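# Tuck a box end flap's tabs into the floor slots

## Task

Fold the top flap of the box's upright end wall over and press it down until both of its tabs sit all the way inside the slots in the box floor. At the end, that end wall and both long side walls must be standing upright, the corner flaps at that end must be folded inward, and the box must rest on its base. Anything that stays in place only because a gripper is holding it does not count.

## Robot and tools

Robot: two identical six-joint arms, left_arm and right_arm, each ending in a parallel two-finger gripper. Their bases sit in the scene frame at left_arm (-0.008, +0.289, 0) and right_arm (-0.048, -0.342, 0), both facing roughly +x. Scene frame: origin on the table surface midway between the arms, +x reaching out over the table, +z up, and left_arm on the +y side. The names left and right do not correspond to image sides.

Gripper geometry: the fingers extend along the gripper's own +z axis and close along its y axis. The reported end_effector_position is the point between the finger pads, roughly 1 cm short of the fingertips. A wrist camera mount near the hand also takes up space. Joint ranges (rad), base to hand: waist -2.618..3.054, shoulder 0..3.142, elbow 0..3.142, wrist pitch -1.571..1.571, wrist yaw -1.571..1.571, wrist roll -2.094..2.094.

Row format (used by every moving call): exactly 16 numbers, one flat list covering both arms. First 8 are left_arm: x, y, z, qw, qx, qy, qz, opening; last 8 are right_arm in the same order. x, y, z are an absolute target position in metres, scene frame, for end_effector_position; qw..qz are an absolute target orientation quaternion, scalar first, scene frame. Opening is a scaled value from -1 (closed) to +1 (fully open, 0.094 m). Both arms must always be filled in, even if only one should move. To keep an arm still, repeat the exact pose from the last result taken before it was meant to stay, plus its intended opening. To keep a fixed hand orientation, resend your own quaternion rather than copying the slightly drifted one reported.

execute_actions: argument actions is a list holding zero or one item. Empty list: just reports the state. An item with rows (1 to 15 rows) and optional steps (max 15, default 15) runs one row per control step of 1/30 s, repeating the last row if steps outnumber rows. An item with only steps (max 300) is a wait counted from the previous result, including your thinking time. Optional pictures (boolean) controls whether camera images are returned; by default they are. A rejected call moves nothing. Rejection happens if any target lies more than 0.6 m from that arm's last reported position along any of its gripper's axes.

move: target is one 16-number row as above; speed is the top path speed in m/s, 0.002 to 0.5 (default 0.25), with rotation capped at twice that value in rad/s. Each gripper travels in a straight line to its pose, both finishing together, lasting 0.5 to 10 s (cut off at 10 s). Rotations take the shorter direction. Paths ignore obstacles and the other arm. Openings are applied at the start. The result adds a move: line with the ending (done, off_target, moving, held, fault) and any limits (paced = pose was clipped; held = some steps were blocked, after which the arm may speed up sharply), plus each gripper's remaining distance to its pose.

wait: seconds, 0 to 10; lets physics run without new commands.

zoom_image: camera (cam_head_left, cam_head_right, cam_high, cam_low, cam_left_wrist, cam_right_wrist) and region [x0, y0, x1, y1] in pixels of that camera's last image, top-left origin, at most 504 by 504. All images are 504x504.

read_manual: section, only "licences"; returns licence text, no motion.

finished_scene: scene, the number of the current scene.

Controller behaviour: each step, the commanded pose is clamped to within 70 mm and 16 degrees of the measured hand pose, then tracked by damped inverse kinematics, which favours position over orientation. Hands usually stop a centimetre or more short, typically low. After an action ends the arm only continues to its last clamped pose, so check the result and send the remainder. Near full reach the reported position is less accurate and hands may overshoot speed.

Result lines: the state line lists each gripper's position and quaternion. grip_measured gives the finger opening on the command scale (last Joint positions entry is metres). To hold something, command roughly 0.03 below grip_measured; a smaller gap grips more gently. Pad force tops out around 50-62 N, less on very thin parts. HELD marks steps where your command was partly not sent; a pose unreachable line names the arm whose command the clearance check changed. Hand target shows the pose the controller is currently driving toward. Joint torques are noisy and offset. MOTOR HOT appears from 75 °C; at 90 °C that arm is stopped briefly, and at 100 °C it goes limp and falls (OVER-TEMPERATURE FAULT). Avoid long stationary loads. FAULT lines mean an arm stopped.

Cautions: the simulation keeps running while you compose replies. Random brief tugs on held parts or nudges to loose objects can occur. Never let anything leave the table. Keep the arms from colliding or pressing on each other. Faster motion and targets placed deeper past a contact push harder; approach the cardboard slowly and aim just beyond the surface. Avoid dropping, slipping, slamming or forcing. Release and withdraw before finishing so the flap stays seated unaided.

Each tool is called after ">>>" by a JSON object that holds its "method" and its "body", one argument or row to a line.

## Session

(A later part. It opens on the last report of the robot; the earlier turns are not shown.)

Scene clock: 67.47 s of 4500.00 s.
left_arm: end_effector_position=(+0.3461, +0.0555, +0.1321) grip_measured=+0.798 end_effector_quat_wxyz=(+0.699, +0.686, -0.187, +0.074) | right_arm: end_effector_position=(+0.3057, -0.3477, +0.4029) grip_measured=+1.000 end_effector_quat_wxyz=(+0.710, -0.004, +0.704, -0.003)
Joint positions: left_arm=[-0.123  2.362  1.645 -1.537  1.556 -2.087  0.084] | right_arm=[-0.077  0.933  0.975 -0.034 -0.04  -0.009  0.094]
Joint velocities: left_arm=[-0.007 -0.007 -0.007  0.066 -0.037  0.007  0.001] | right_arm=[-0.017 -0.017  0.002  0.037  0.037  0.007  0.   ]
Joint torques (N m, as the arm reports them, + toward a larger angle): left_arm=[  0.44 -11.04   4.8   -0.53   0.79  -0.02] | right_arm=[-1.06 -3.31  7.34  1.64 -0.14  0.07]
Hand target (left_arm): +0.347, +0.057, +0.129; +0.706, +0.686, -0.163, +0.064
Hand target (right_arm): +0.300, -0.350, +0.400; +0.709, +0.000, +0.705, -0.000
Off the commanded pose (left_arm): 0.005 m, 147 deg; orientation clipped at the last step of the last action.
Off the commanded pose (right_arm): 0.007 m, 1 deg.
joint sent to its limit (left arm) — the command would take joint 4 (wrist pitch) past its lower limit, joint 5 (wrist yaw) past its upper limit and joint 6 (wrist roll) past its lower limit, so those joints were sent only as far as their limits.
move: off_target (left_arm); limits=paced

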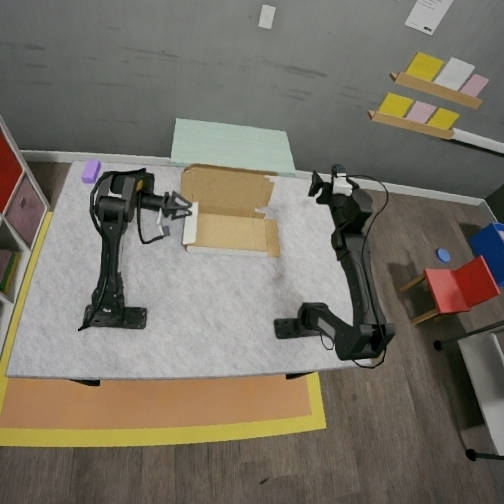

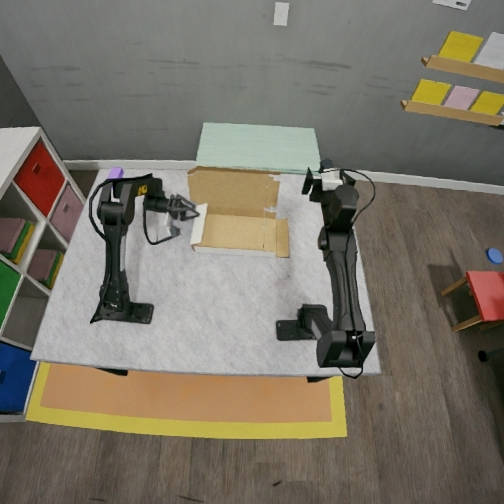

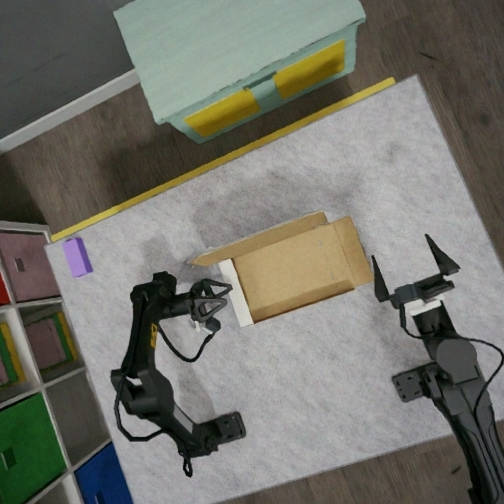

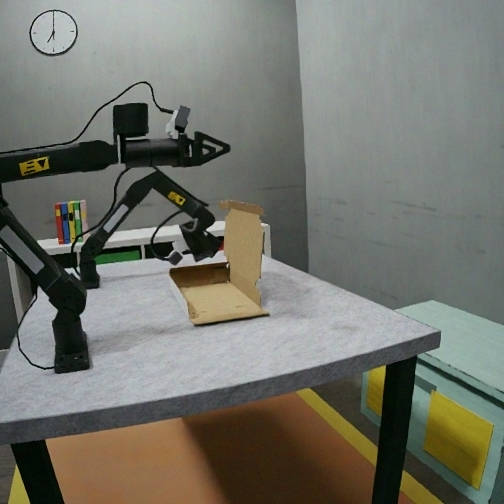

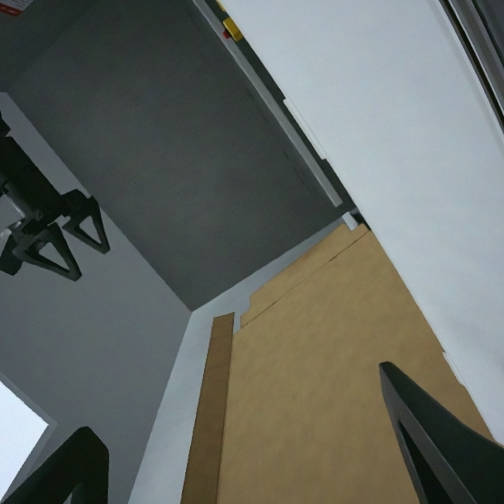

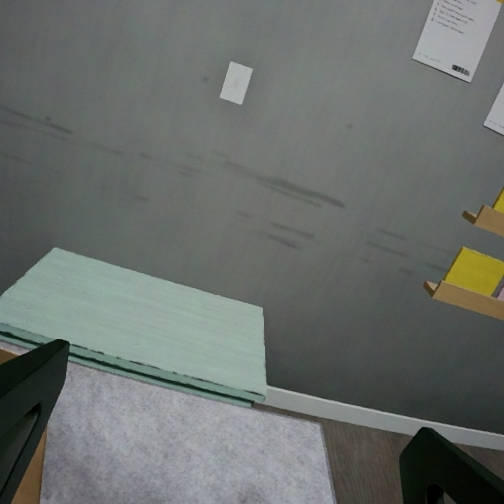

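>>> {"method": "move", "body": {
  "target": [0.3,0.14,0.2,0,0.5,-0.866,0,0.8,0.3,-0.35,0.4,0.709,0,0.705,0,1]
}}

>>> {"method": "move", "body": {
  "target": [0.3,0.12,0.2,0,0.2,0.98,0,0.8,0.3,-0.35,0.4,0.709,0,0.705,0,1]
}}

>>> {"method": "move", "body": {
  "target": [0.35,0.055,0.14,0,0.622,0.783,0,0.8,0.3,-0.35,0.4,0.709,0,0.705,0,1]
}}

Scene clock: 78.37 s of 4500.00 s.
left_arm: end_effector_position=(+0.3076, +0.1333, +0.1983) grip_measured=+0.798 end_effector_quat_wxyz=(+0.013, -0.505, +0.862, -0.042) | right_arm: end_effector_position=(+0.3057, -0.3477, +0.4029) grip_measured=+1.000 end_effector_quat_wxyz=(+0.710, -0.004, +0.704, -0.003)
Joint positions: left_arm=[-0.419  1.838  1.89  -1.538  0.026 -1.509  0.084] | right_arm=[-0.077  0.933  0.975 -0.034 -0.04  -0.009  0.094]
Joint velocities: left_arm=[ 0.012 -0.002 -0.017 -0.022  0.037 -0.007  0.   ] | right_arm=[-0.012 -0.012 -0.002  0.007 -0.051 -0.037  0.   ]
Joint torques (N m, as the arm reports them, + toward a larger angle): left_arm=[-0.61 -9.89  6.6   0.38 -0.2   0.15] | right_arm=[-1.06 -3.31  7.34  1.64 -0.13  0.07]
Hand target (left_arm): +0.303, +0.137, +0.201; +0.019, -0.498, +0.866, -0.033
Hand target (right_arm): +0.300, -0.350, +0.400; +0.709, +0.000, +0.705, -0.000
Off the commanded pose (left_arm): 0.010 m, 5 deg.
Off the commanded pose (right_arm): 0.007 m, 1 deg.
joint sent to its limit (left arm) — the command would take joint 4 (wrist pitch) past its lower limit, so that joint was sent only as far as its limit.
After step 90, 3.20 s passed at rest.
move: off_target (left_arm)

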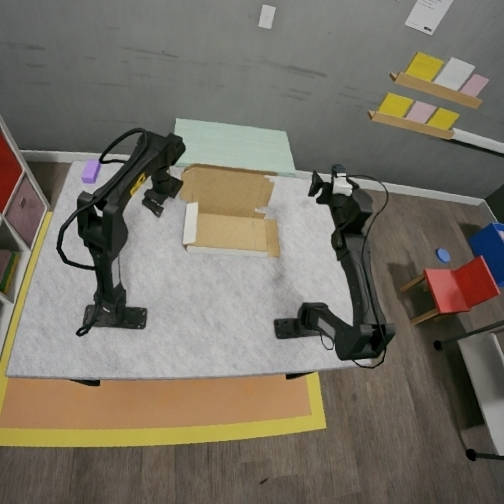

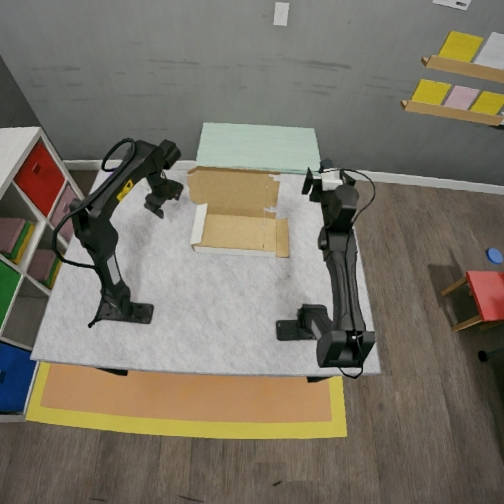

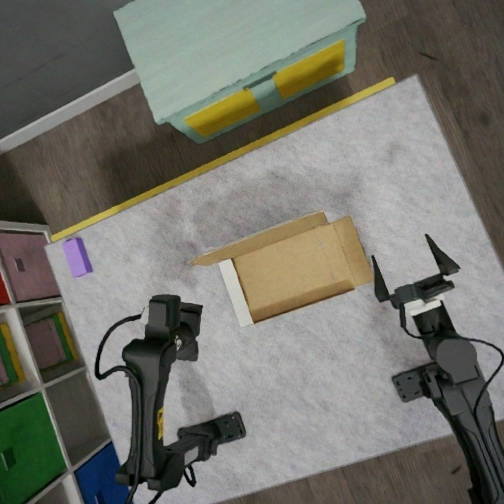

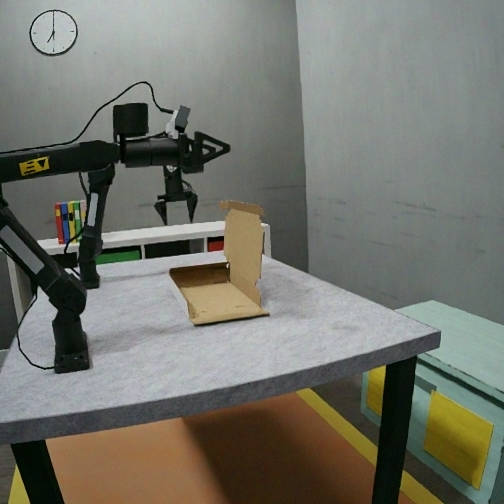

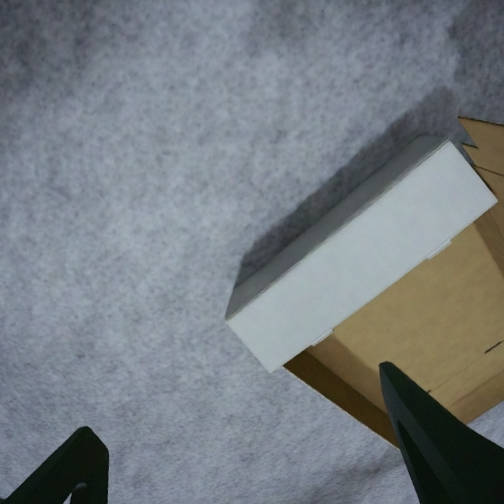

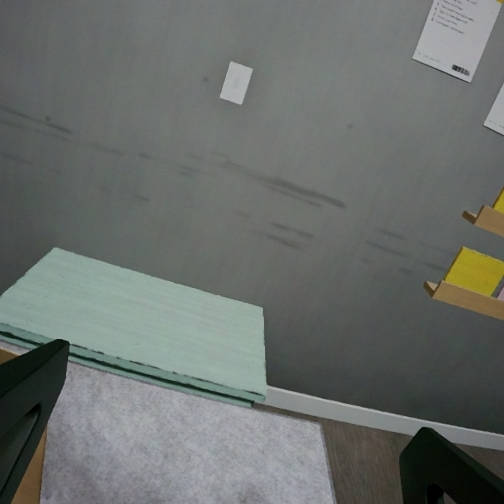

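Scene clock: 81.83 s of 4500.00 s.
left_arm: end_effector_position=(+0.3007, +0.1201, +0.1982) grip_measured=+0.798 end_effector_quat_wxyz=(+0.039, +0.190, +0.981, -0.018) | right_arm: end_effector_position=(+0.3057, -0.3477, +0.4029) grip_measured=+1.000 end_effector_quat_wxyz=(+0.710, -0.004, +0.704, -0.003)
Joint positions: left_arm=[-0.468  1.838  1.89  -1.538  0.011 -0.115  0.084] | right_arm=[-0.077  0.933  0.975 -0.034 -0.04  -0.009  0.094]
Joint velocities: left_arm=[-0.007  0.002 -0.017 -0.081 -0.037  0.007  0.001] | right_arm=[-0.022 -0.017 -0.012 -0.037  0.051  0.007  0.   ]
Joint torques (N m, as the arm reports them, + toward a larger angle): left_arm=[-0.71 -8.36  8.26  0.39 -0.11  0.18] | right_arm=[-1.08 -3.31  7.35  1.64 -0.13  0.07]
Hand target (left_arm): +0.300, +0.120, +0.199; +0.036, +0.199, +0.979, -0.012
Hand target (right_arm): +0.300, -0.350, +0.400; +0.709, +0.000, +0.705, -0.000
Off the commanded pose (left_arm): 0.002 m, 5 deg.
Off the commanded pose (right_arm): 0.007 m, 1 deg.
joint sent to its limit (left arm) — the command would take joint 4 (wrist pitch) past its lower limit, so that joint was sent only as far as its limit.
move: off_target (left_arm)

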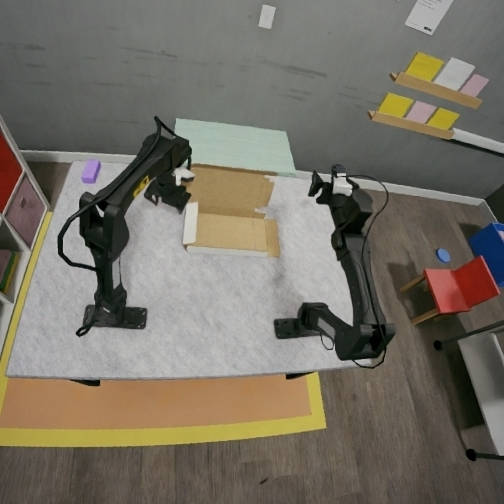

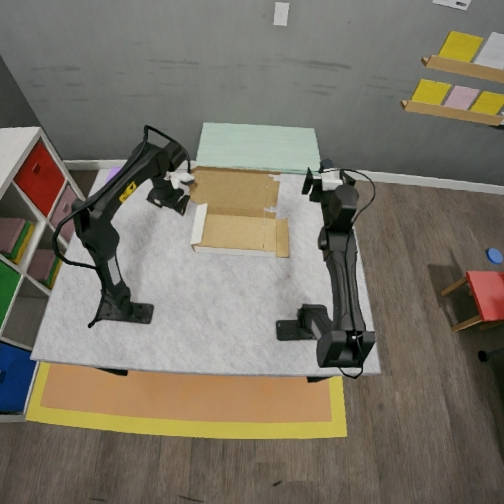

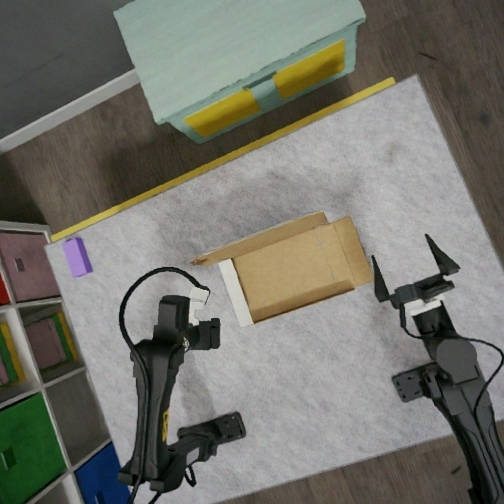

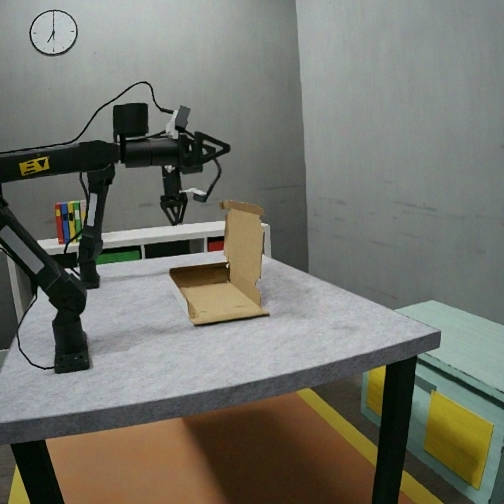

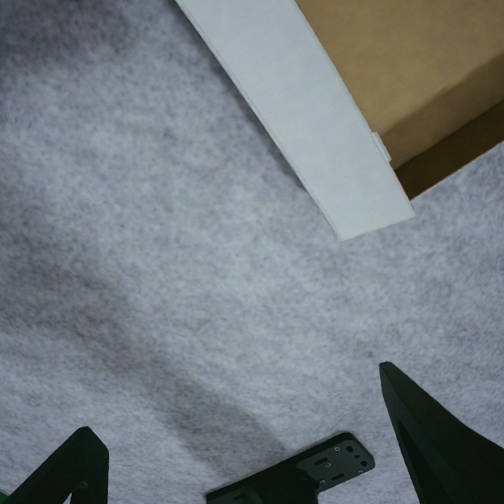

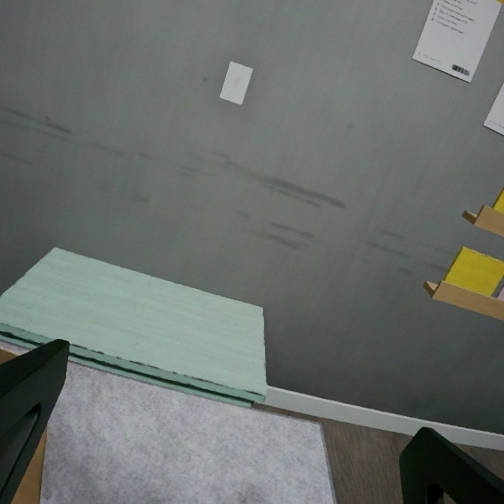

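Scene clock: 84.30 s of 4500.00 s.
left_arm: end_effector_position=(+0.3488, +0.0567, +0.1361) grip_measured=+0.798 end_effector_quat_wxyz=(+0.005, +0.615, +0.789, -0.002) | right_arm: end_effector_position=(+0.3057, -0.3477, +0.4029) grip_measured=+1.000 end_effector_quat_wxyz=(+0.710, -0.004, +0.704, -0.003)
Joint positions: left_arm=[-0.548  2.209  2.185 -1.536  0.005  0.747  0.084] | right_arm=[-0.077  0.933  0.975 -0.034 -0.04  -0.009  0.094]
Joint velocities: left_arm=[-0.012  0.022 -0.007  0.022 -0.051 -0.022 -0.001] | right_arm=[-0.007 -0.017 -0.007 -0.037  0.051 -0.066  0.   ]
Joint torques (N m, as the arm reports them, + toward a larger angle): left_arm=[ -0.61 -11.51   9.25   0.23  -0.04   0.14] | right_arm=[-1.06 -3.31  7.34  1.64 -0.13  0.07]
Hand target (left_arm): +0.348, +0.055, +0.138; +0.004, +0.622, +0.783, -0.000
Hand target (right_arm): +0.300, -0.350, +0.400; +0.709, +0.000, +0.705, -0.000
Off the commanded pose (left_arm): 0.004 m, 1 deg.
Off the commanded pose (right_arm): 0.007 m, 1 deg.
joint sent to its limit (left arm) — the command would take joint 4 (wrist pitch) past its lower limit, so that joint was sent only as far as its limit.
move: done

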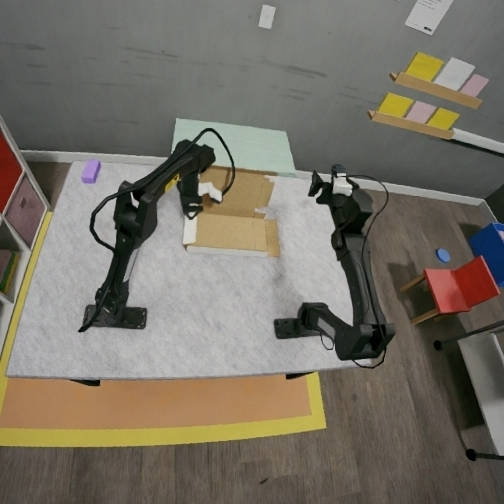

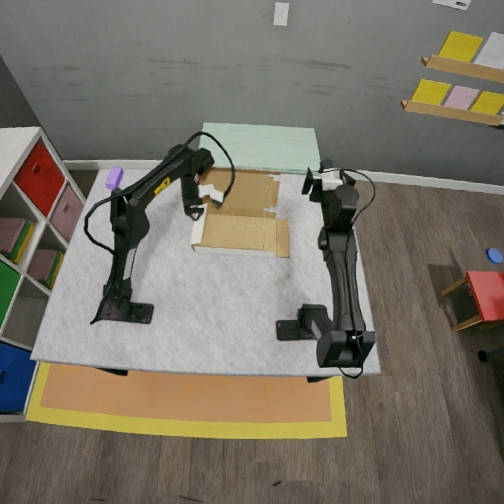

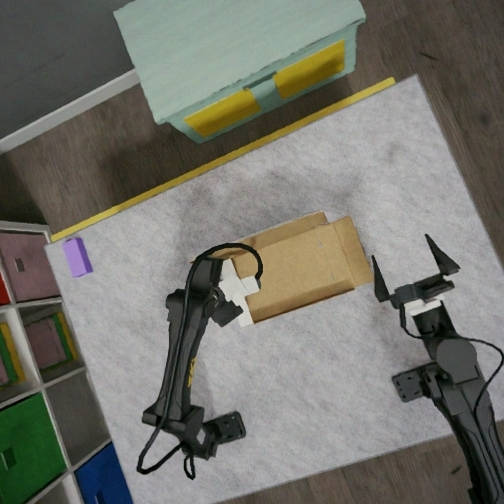

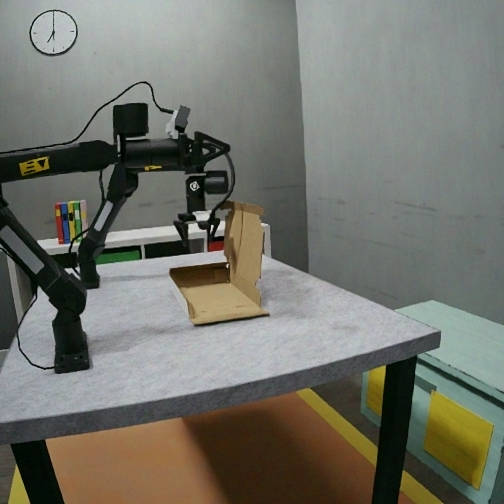

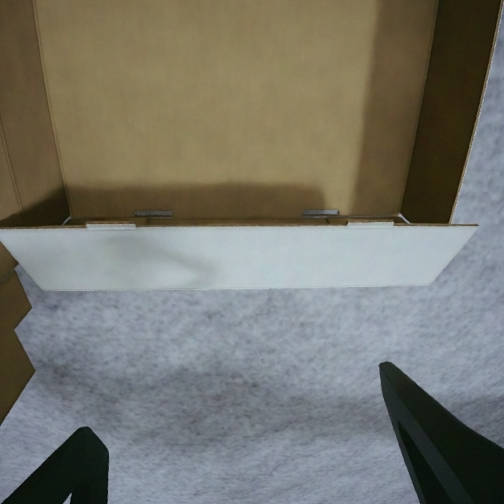

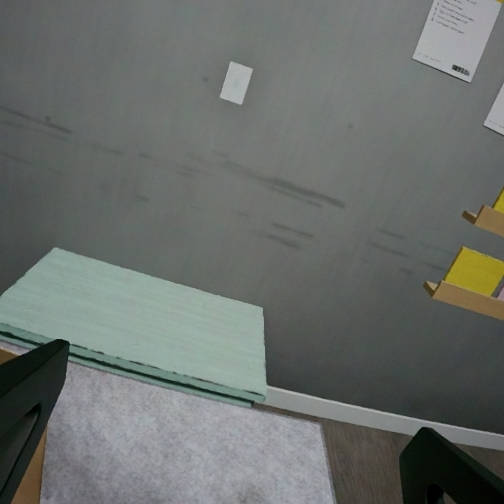

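>>> {"method": "move", "body": {
  "target": [0.359,0.016,0.115,0,0.622,0.783,0,0.6,0.3,-0.35,0.4,0.709,0,0.705,0,1]
}}

Scene clock: 90.70 s of 4500.00 s.
left_arm: end_effector_position=(+0.3567, +0.0162, +0.1095) grip_measured=+0.602 end_effector_quat_wxyz=(+0.003, +0.626, +0.780, -0.001) | right_arm: end_effector_position=(+0.3057, -0.3477, +0.4029) grip_measured=+1.000 end_effector_quat_wxyz=(+0.710, -0.004, +0.704, -0.003)
Joint positions: left_arm=[-0.614  2.362  2.337 -1.539  0.003  0.71   0.075] | right_arm=[-0.077  0.933  0.975 -0.034 -0.04  -0.009  0.094]
Joint velocities: left_arm=[ 0.012  0.007 -0.012 -0.066 -0.007  0.022  0.   ] | right_arm=[ 0.002 -0.012  0.002  0.022 -0.037  0.037  0.   ]
Joint torques (N m, as the arm reports them, + toward a larger angle): left_arm=[  0.05 -13.3    9.23   0.2   -0.06  -0.06] | right_arm=[-1.07 -3.31  7.34  1.64 -0.13  0.07]
Hand target (left_arm): +0.358, +0.016, +0.114; +0.007, +0.622, +0.783, -0.000
Hand target (right_arm): +0.300, -0.350, +0.400; +0.709, +0.000, +0.705, -0.000
Off the commanded pose (left_arm): 0.006 m, 1 deg.
Off the commanded pose (right_arm): 0.007 m, 1 deg.
joint sent to its limit (left arm) — the command would take joint 4 (wrist pitch) past its lower limit, so that joint was sent only as far as its limit.
After step 90, 2.50 s passed at rest.
move: done

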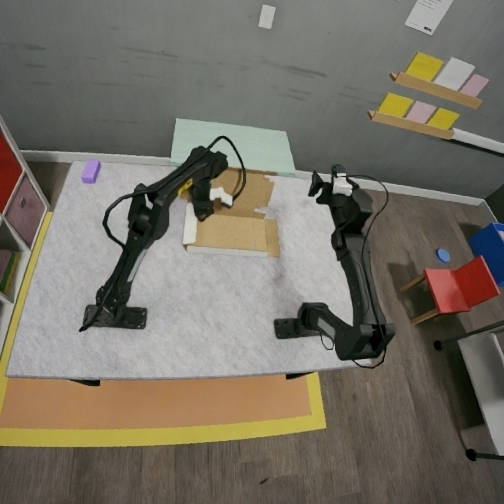

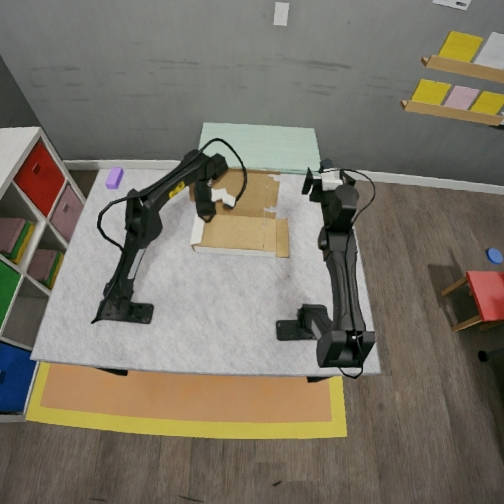

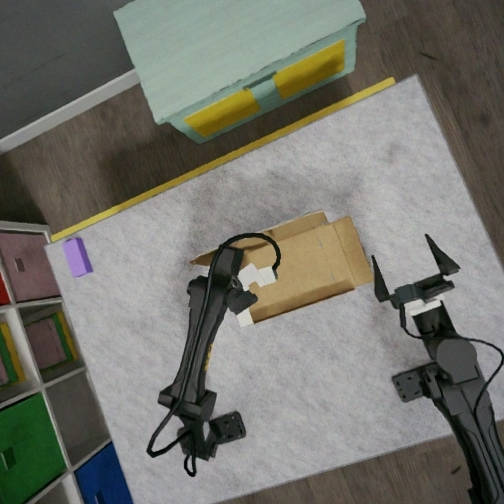

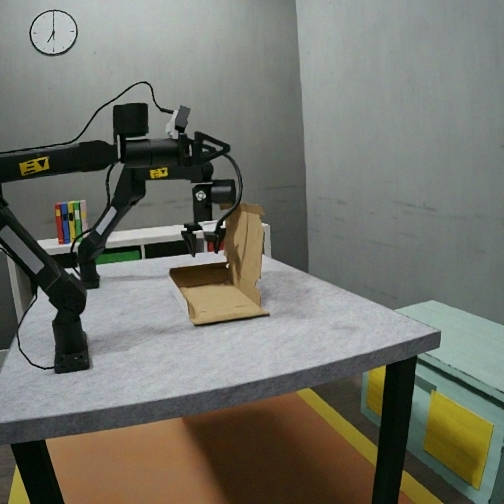

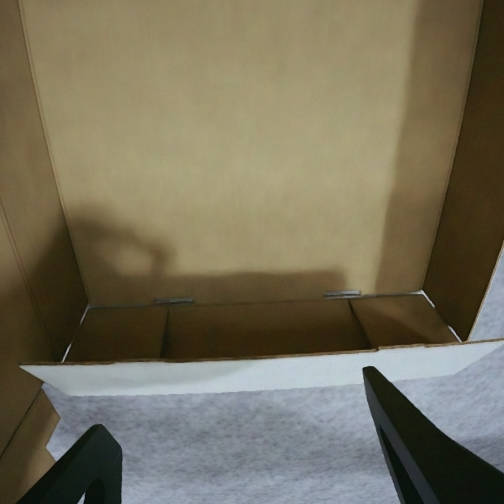

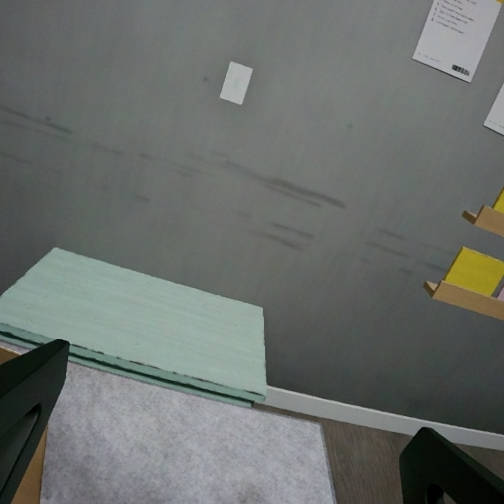

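>>> {"method": "move", "body": {
  "target": [0.357,0.024,0.075,0,0.622,0.783,0,0.6,0.3,-0.35,0.4,0.709,0,0.705,0,1],
  "speed": 0.08
}}

Scene clock: 99.23 s of 4500.00 s.
left_arm: end_effector_position=(+0.3536, +0.0229, +0.0770) grip_measured=+0.602 end_effector_quat_wxyz=(-0.007, +0.623, +0.782, +0.000) | right_arm: end_effector_position=(+0.3057, -0.3477, +0.4029) grip_measured=+1.000 end_effector_quat_wxyz=(+0.710, -0.004, +0.704, -0.003)
Joint positions: left_arm=[-0.607  2.327  2.145 -1.403 -0.001  0.709  0.075] | right_arm=[-0.077  0.933  0.975 -0.034 -0.04  -0.009  0.094]
Joint velocities: left_arm=[ 0.007 -0.012  0.007  0.051  0.022 -0.007  0.001] | right_arm=[-0.027  0.002  0.012 -0.037  0.022  0.022  0.   ]
Joint torques (N m, as the arm reports them, + toward a larger angle): left_arm=[  0.6  -14.04   5.04   0.53   0.01   0.1 ] | right_arm=[-1.07 -3.31  7.34  1.64 -0.13  0.07]
Hand target (left_arm): +0.357, +0.024, +0.075; -0.000, +0.622, +0.783, +0.000
Hand target (right_arm): +0.300, -0.350, +0.400; +0.709, +0.000, +0.705, -0.000
Off the commanded pose (left_arm): 0.004 m, 1 deg.
Off the commanded pose (right_arm): 0.007 m, 1 deg.
After step 90, 4.60 s passed at rest.
move: done

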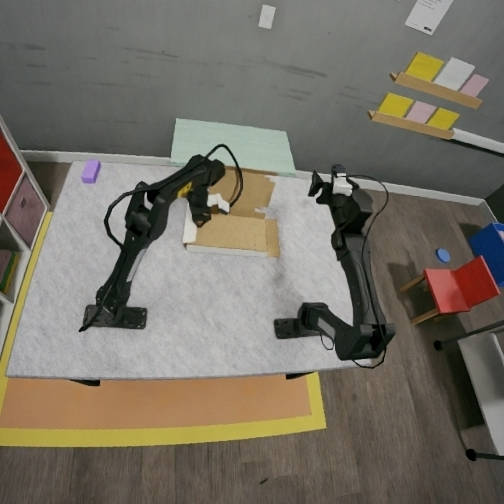

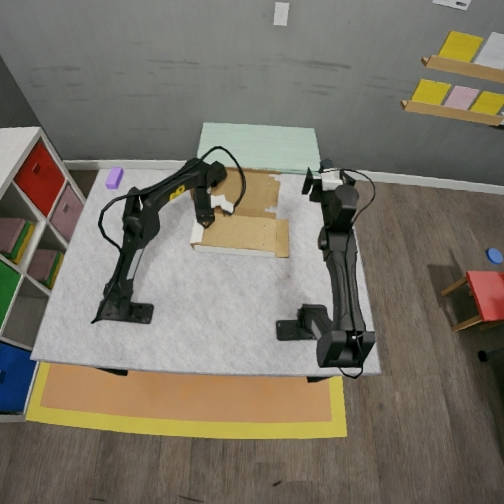

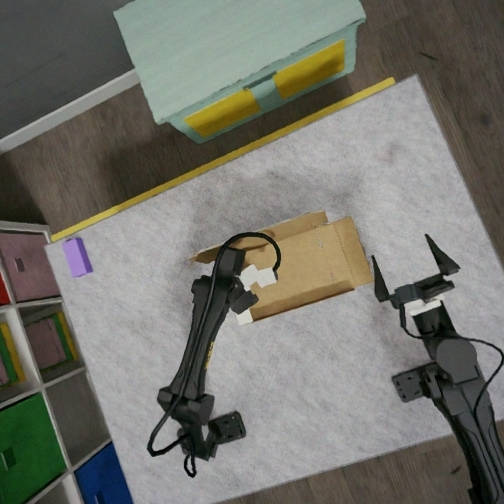

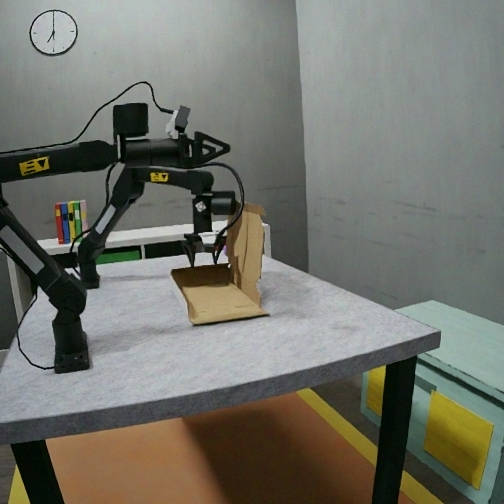

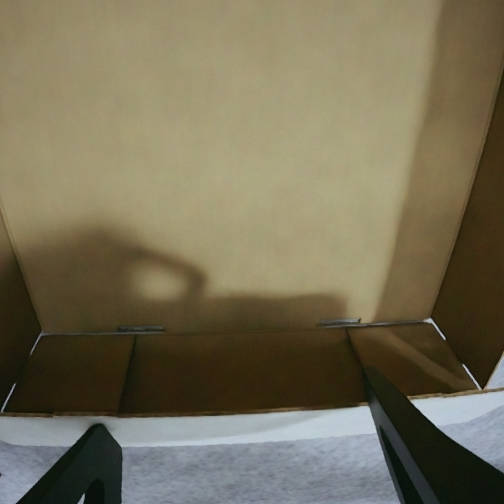

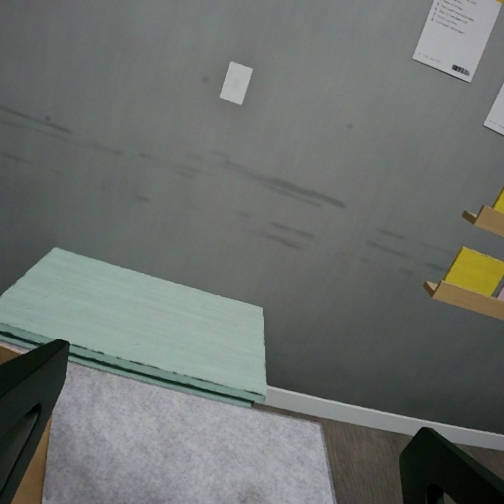

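>>> {"method": "move", "body": {
  "target": [0.357,0.024,0.052,0,0.622,0.783,0,0.6,0.3,-0.35,0.4,0.709,0,0.705,0,1],
  "speed": 0.05
}}

Scene clock: 104.83 s of 4500.00 s.
left_arm: end_effector_position=(+0.3558, +0.0211, +0.0609) grip_measured=+0.602 end_effector_quat_wxyz=(+0.003, +0.623, +0.782, +0.000) | right_arm: end_effector_position=(+0.3057, -0.3477, +0.4029) grip_measured=+1.000 end_effector_quat_wxyz=(+0.710, -0.004, +0.704, -0.003)
Joint positions: left_arm=[-0.607  2.314  2.06  -1.311 -0.     0.709  0.075] | right_arm=[-0.077  0.933  0.975 -0.034 -0.04  -0.009  0.094]
Joint velocities: left_arm=[-0.017 -0.002 -0.007 -0.007 -0.037  0.007  0.   ] | right_arm=[-0.007 -0.002 -0.007 -0.007  0.037 -0.007  0.   ]
Joint torques (N m, as the arm reports them, + toward a larger angle): left_arm=[  0.62 -13.09   4.57   0.58  -0.02   0.08] | right_arm=[-1.06 -3.31  7.34  1.64 -0.13  0.07]
Hand target (left_arm): +0.357, +0.024, +0.052; -0.000, +0.622, +0.783, +0.000
Hand target (right_arm): +0.300, -0.350, +0.400; +0.709, +0.000, +0.705, -0.000
Off the commanded pose (left_arm): 0.009 m, 0 deg.
Off the commanded pose (right_arm): 0.007 m, 1 deg.
After step 90, 1.80 s passed at rest.
move: done

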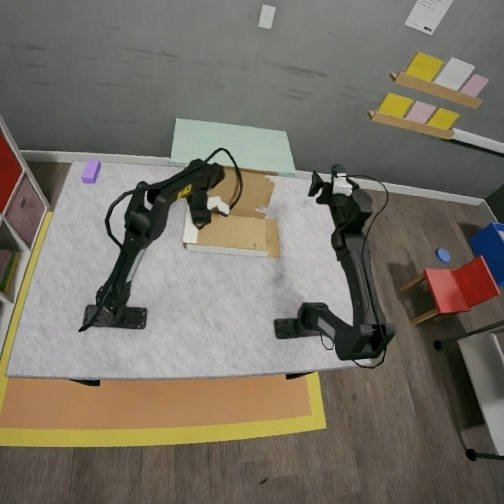

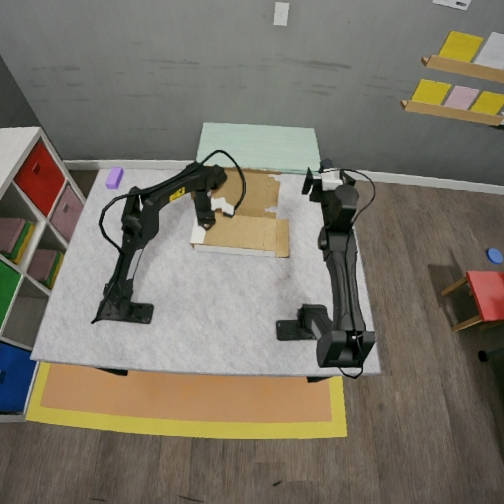

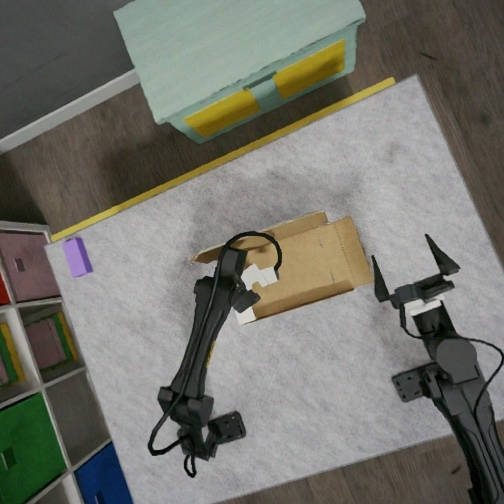

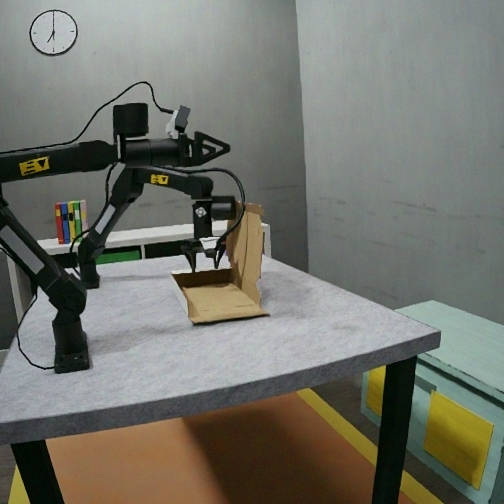

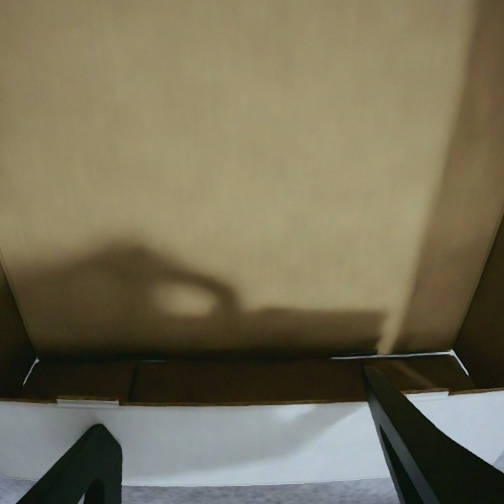

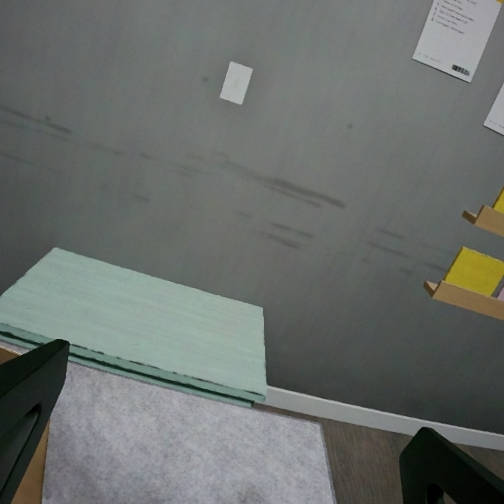

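Flap is folding. Continue down, slightly inward.

>>> {"method": "move", "body": {
  "target": [0.359,0.016,0.025,0,0.622,0.783,0,0.6,0.3,-0.35,0.4,0.709,0,0.705,0,1],
  "speed": 0.05
}}

Scene clock: 109.63 s of 4500.00 s.
left_arm: end_effector_position=(+0.3568, +0.0203, +0.0512) grip_measured=+0.602 end_effector_quat_wxyz=(+0.006, +0.622, +0.783, +0.002) | right_arm: end_effector_position=(+0.3057, -0.3477, +0.4029) grip_measured=+1.000 end_effector_quat_wxyz=(+0.710, -0.004, +0.704, -0.003)
Joint positions: left_arm=[-0.609  2.314  2.021 -1.266 -0.004  0.705  0.075] | right_arm=[-0.077  0.933  0.975 -0.034 -0.04  -0.009  0.094]
Joint velocities: left_arm=[ 0.007 -0.012 -0.017 -0.081 -0.022  0.007  0.   ] | right_arm=[ 0.002  0.002 -0.007 -0.022  0.022 -0.022  0.   ]
Joint torques (N m, as the arm reports them, + toward a larger angle): left_arm=[ -0.34 -10.19   3.82   0.92   0.06   0.03] | right_arm=[-1.07 -3.31  7.34  1.64 -0.13  0.07]
Hand target (left_arm): +0.357, +0.017, +0.026; -0.001, +0.622, +0.783, +0.000
Hand target (right_arm): +0.300, -0.350, +0.400; +0.709, +0.000, +0.705, -0.000
Off the commanded pose (left_arm): 0.027 m, 1 deg.
Off the commanded pose (right_arm): 0.007 m, 1 deg.
After step 90, 0.83 s passed at rest.
move: off_target (left_arm)

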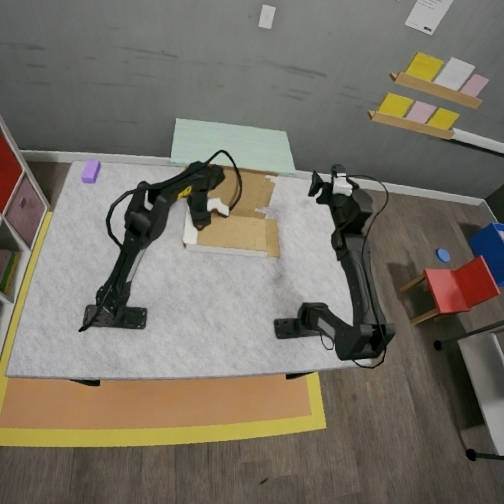

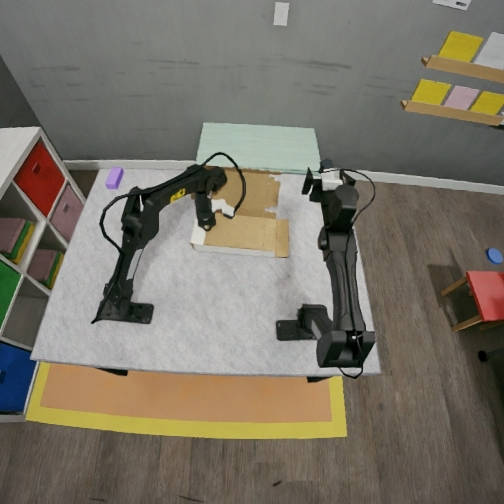

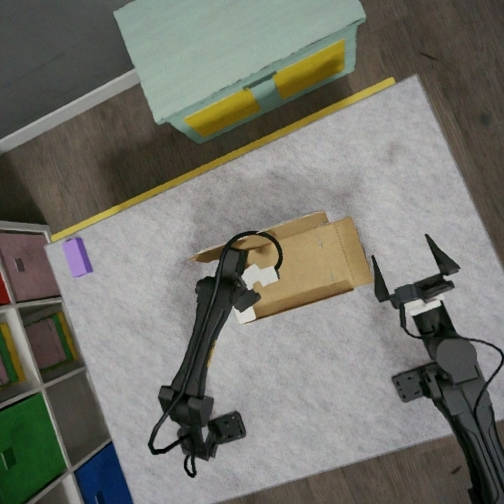

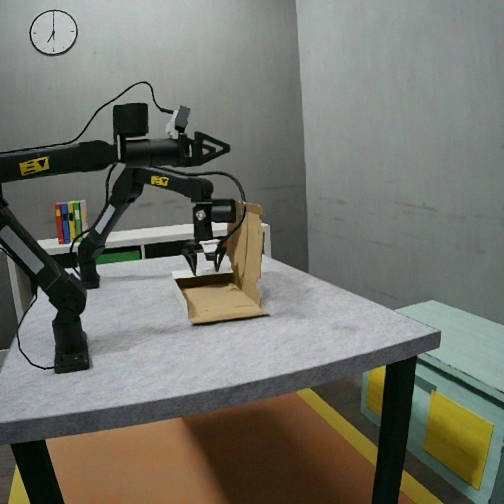

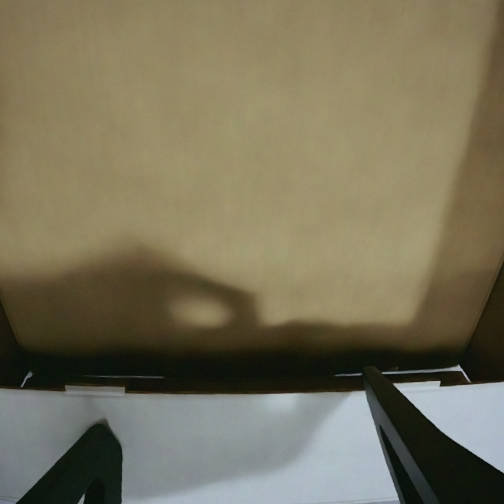

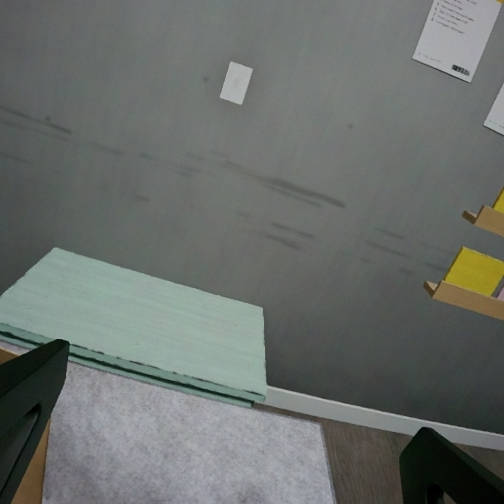

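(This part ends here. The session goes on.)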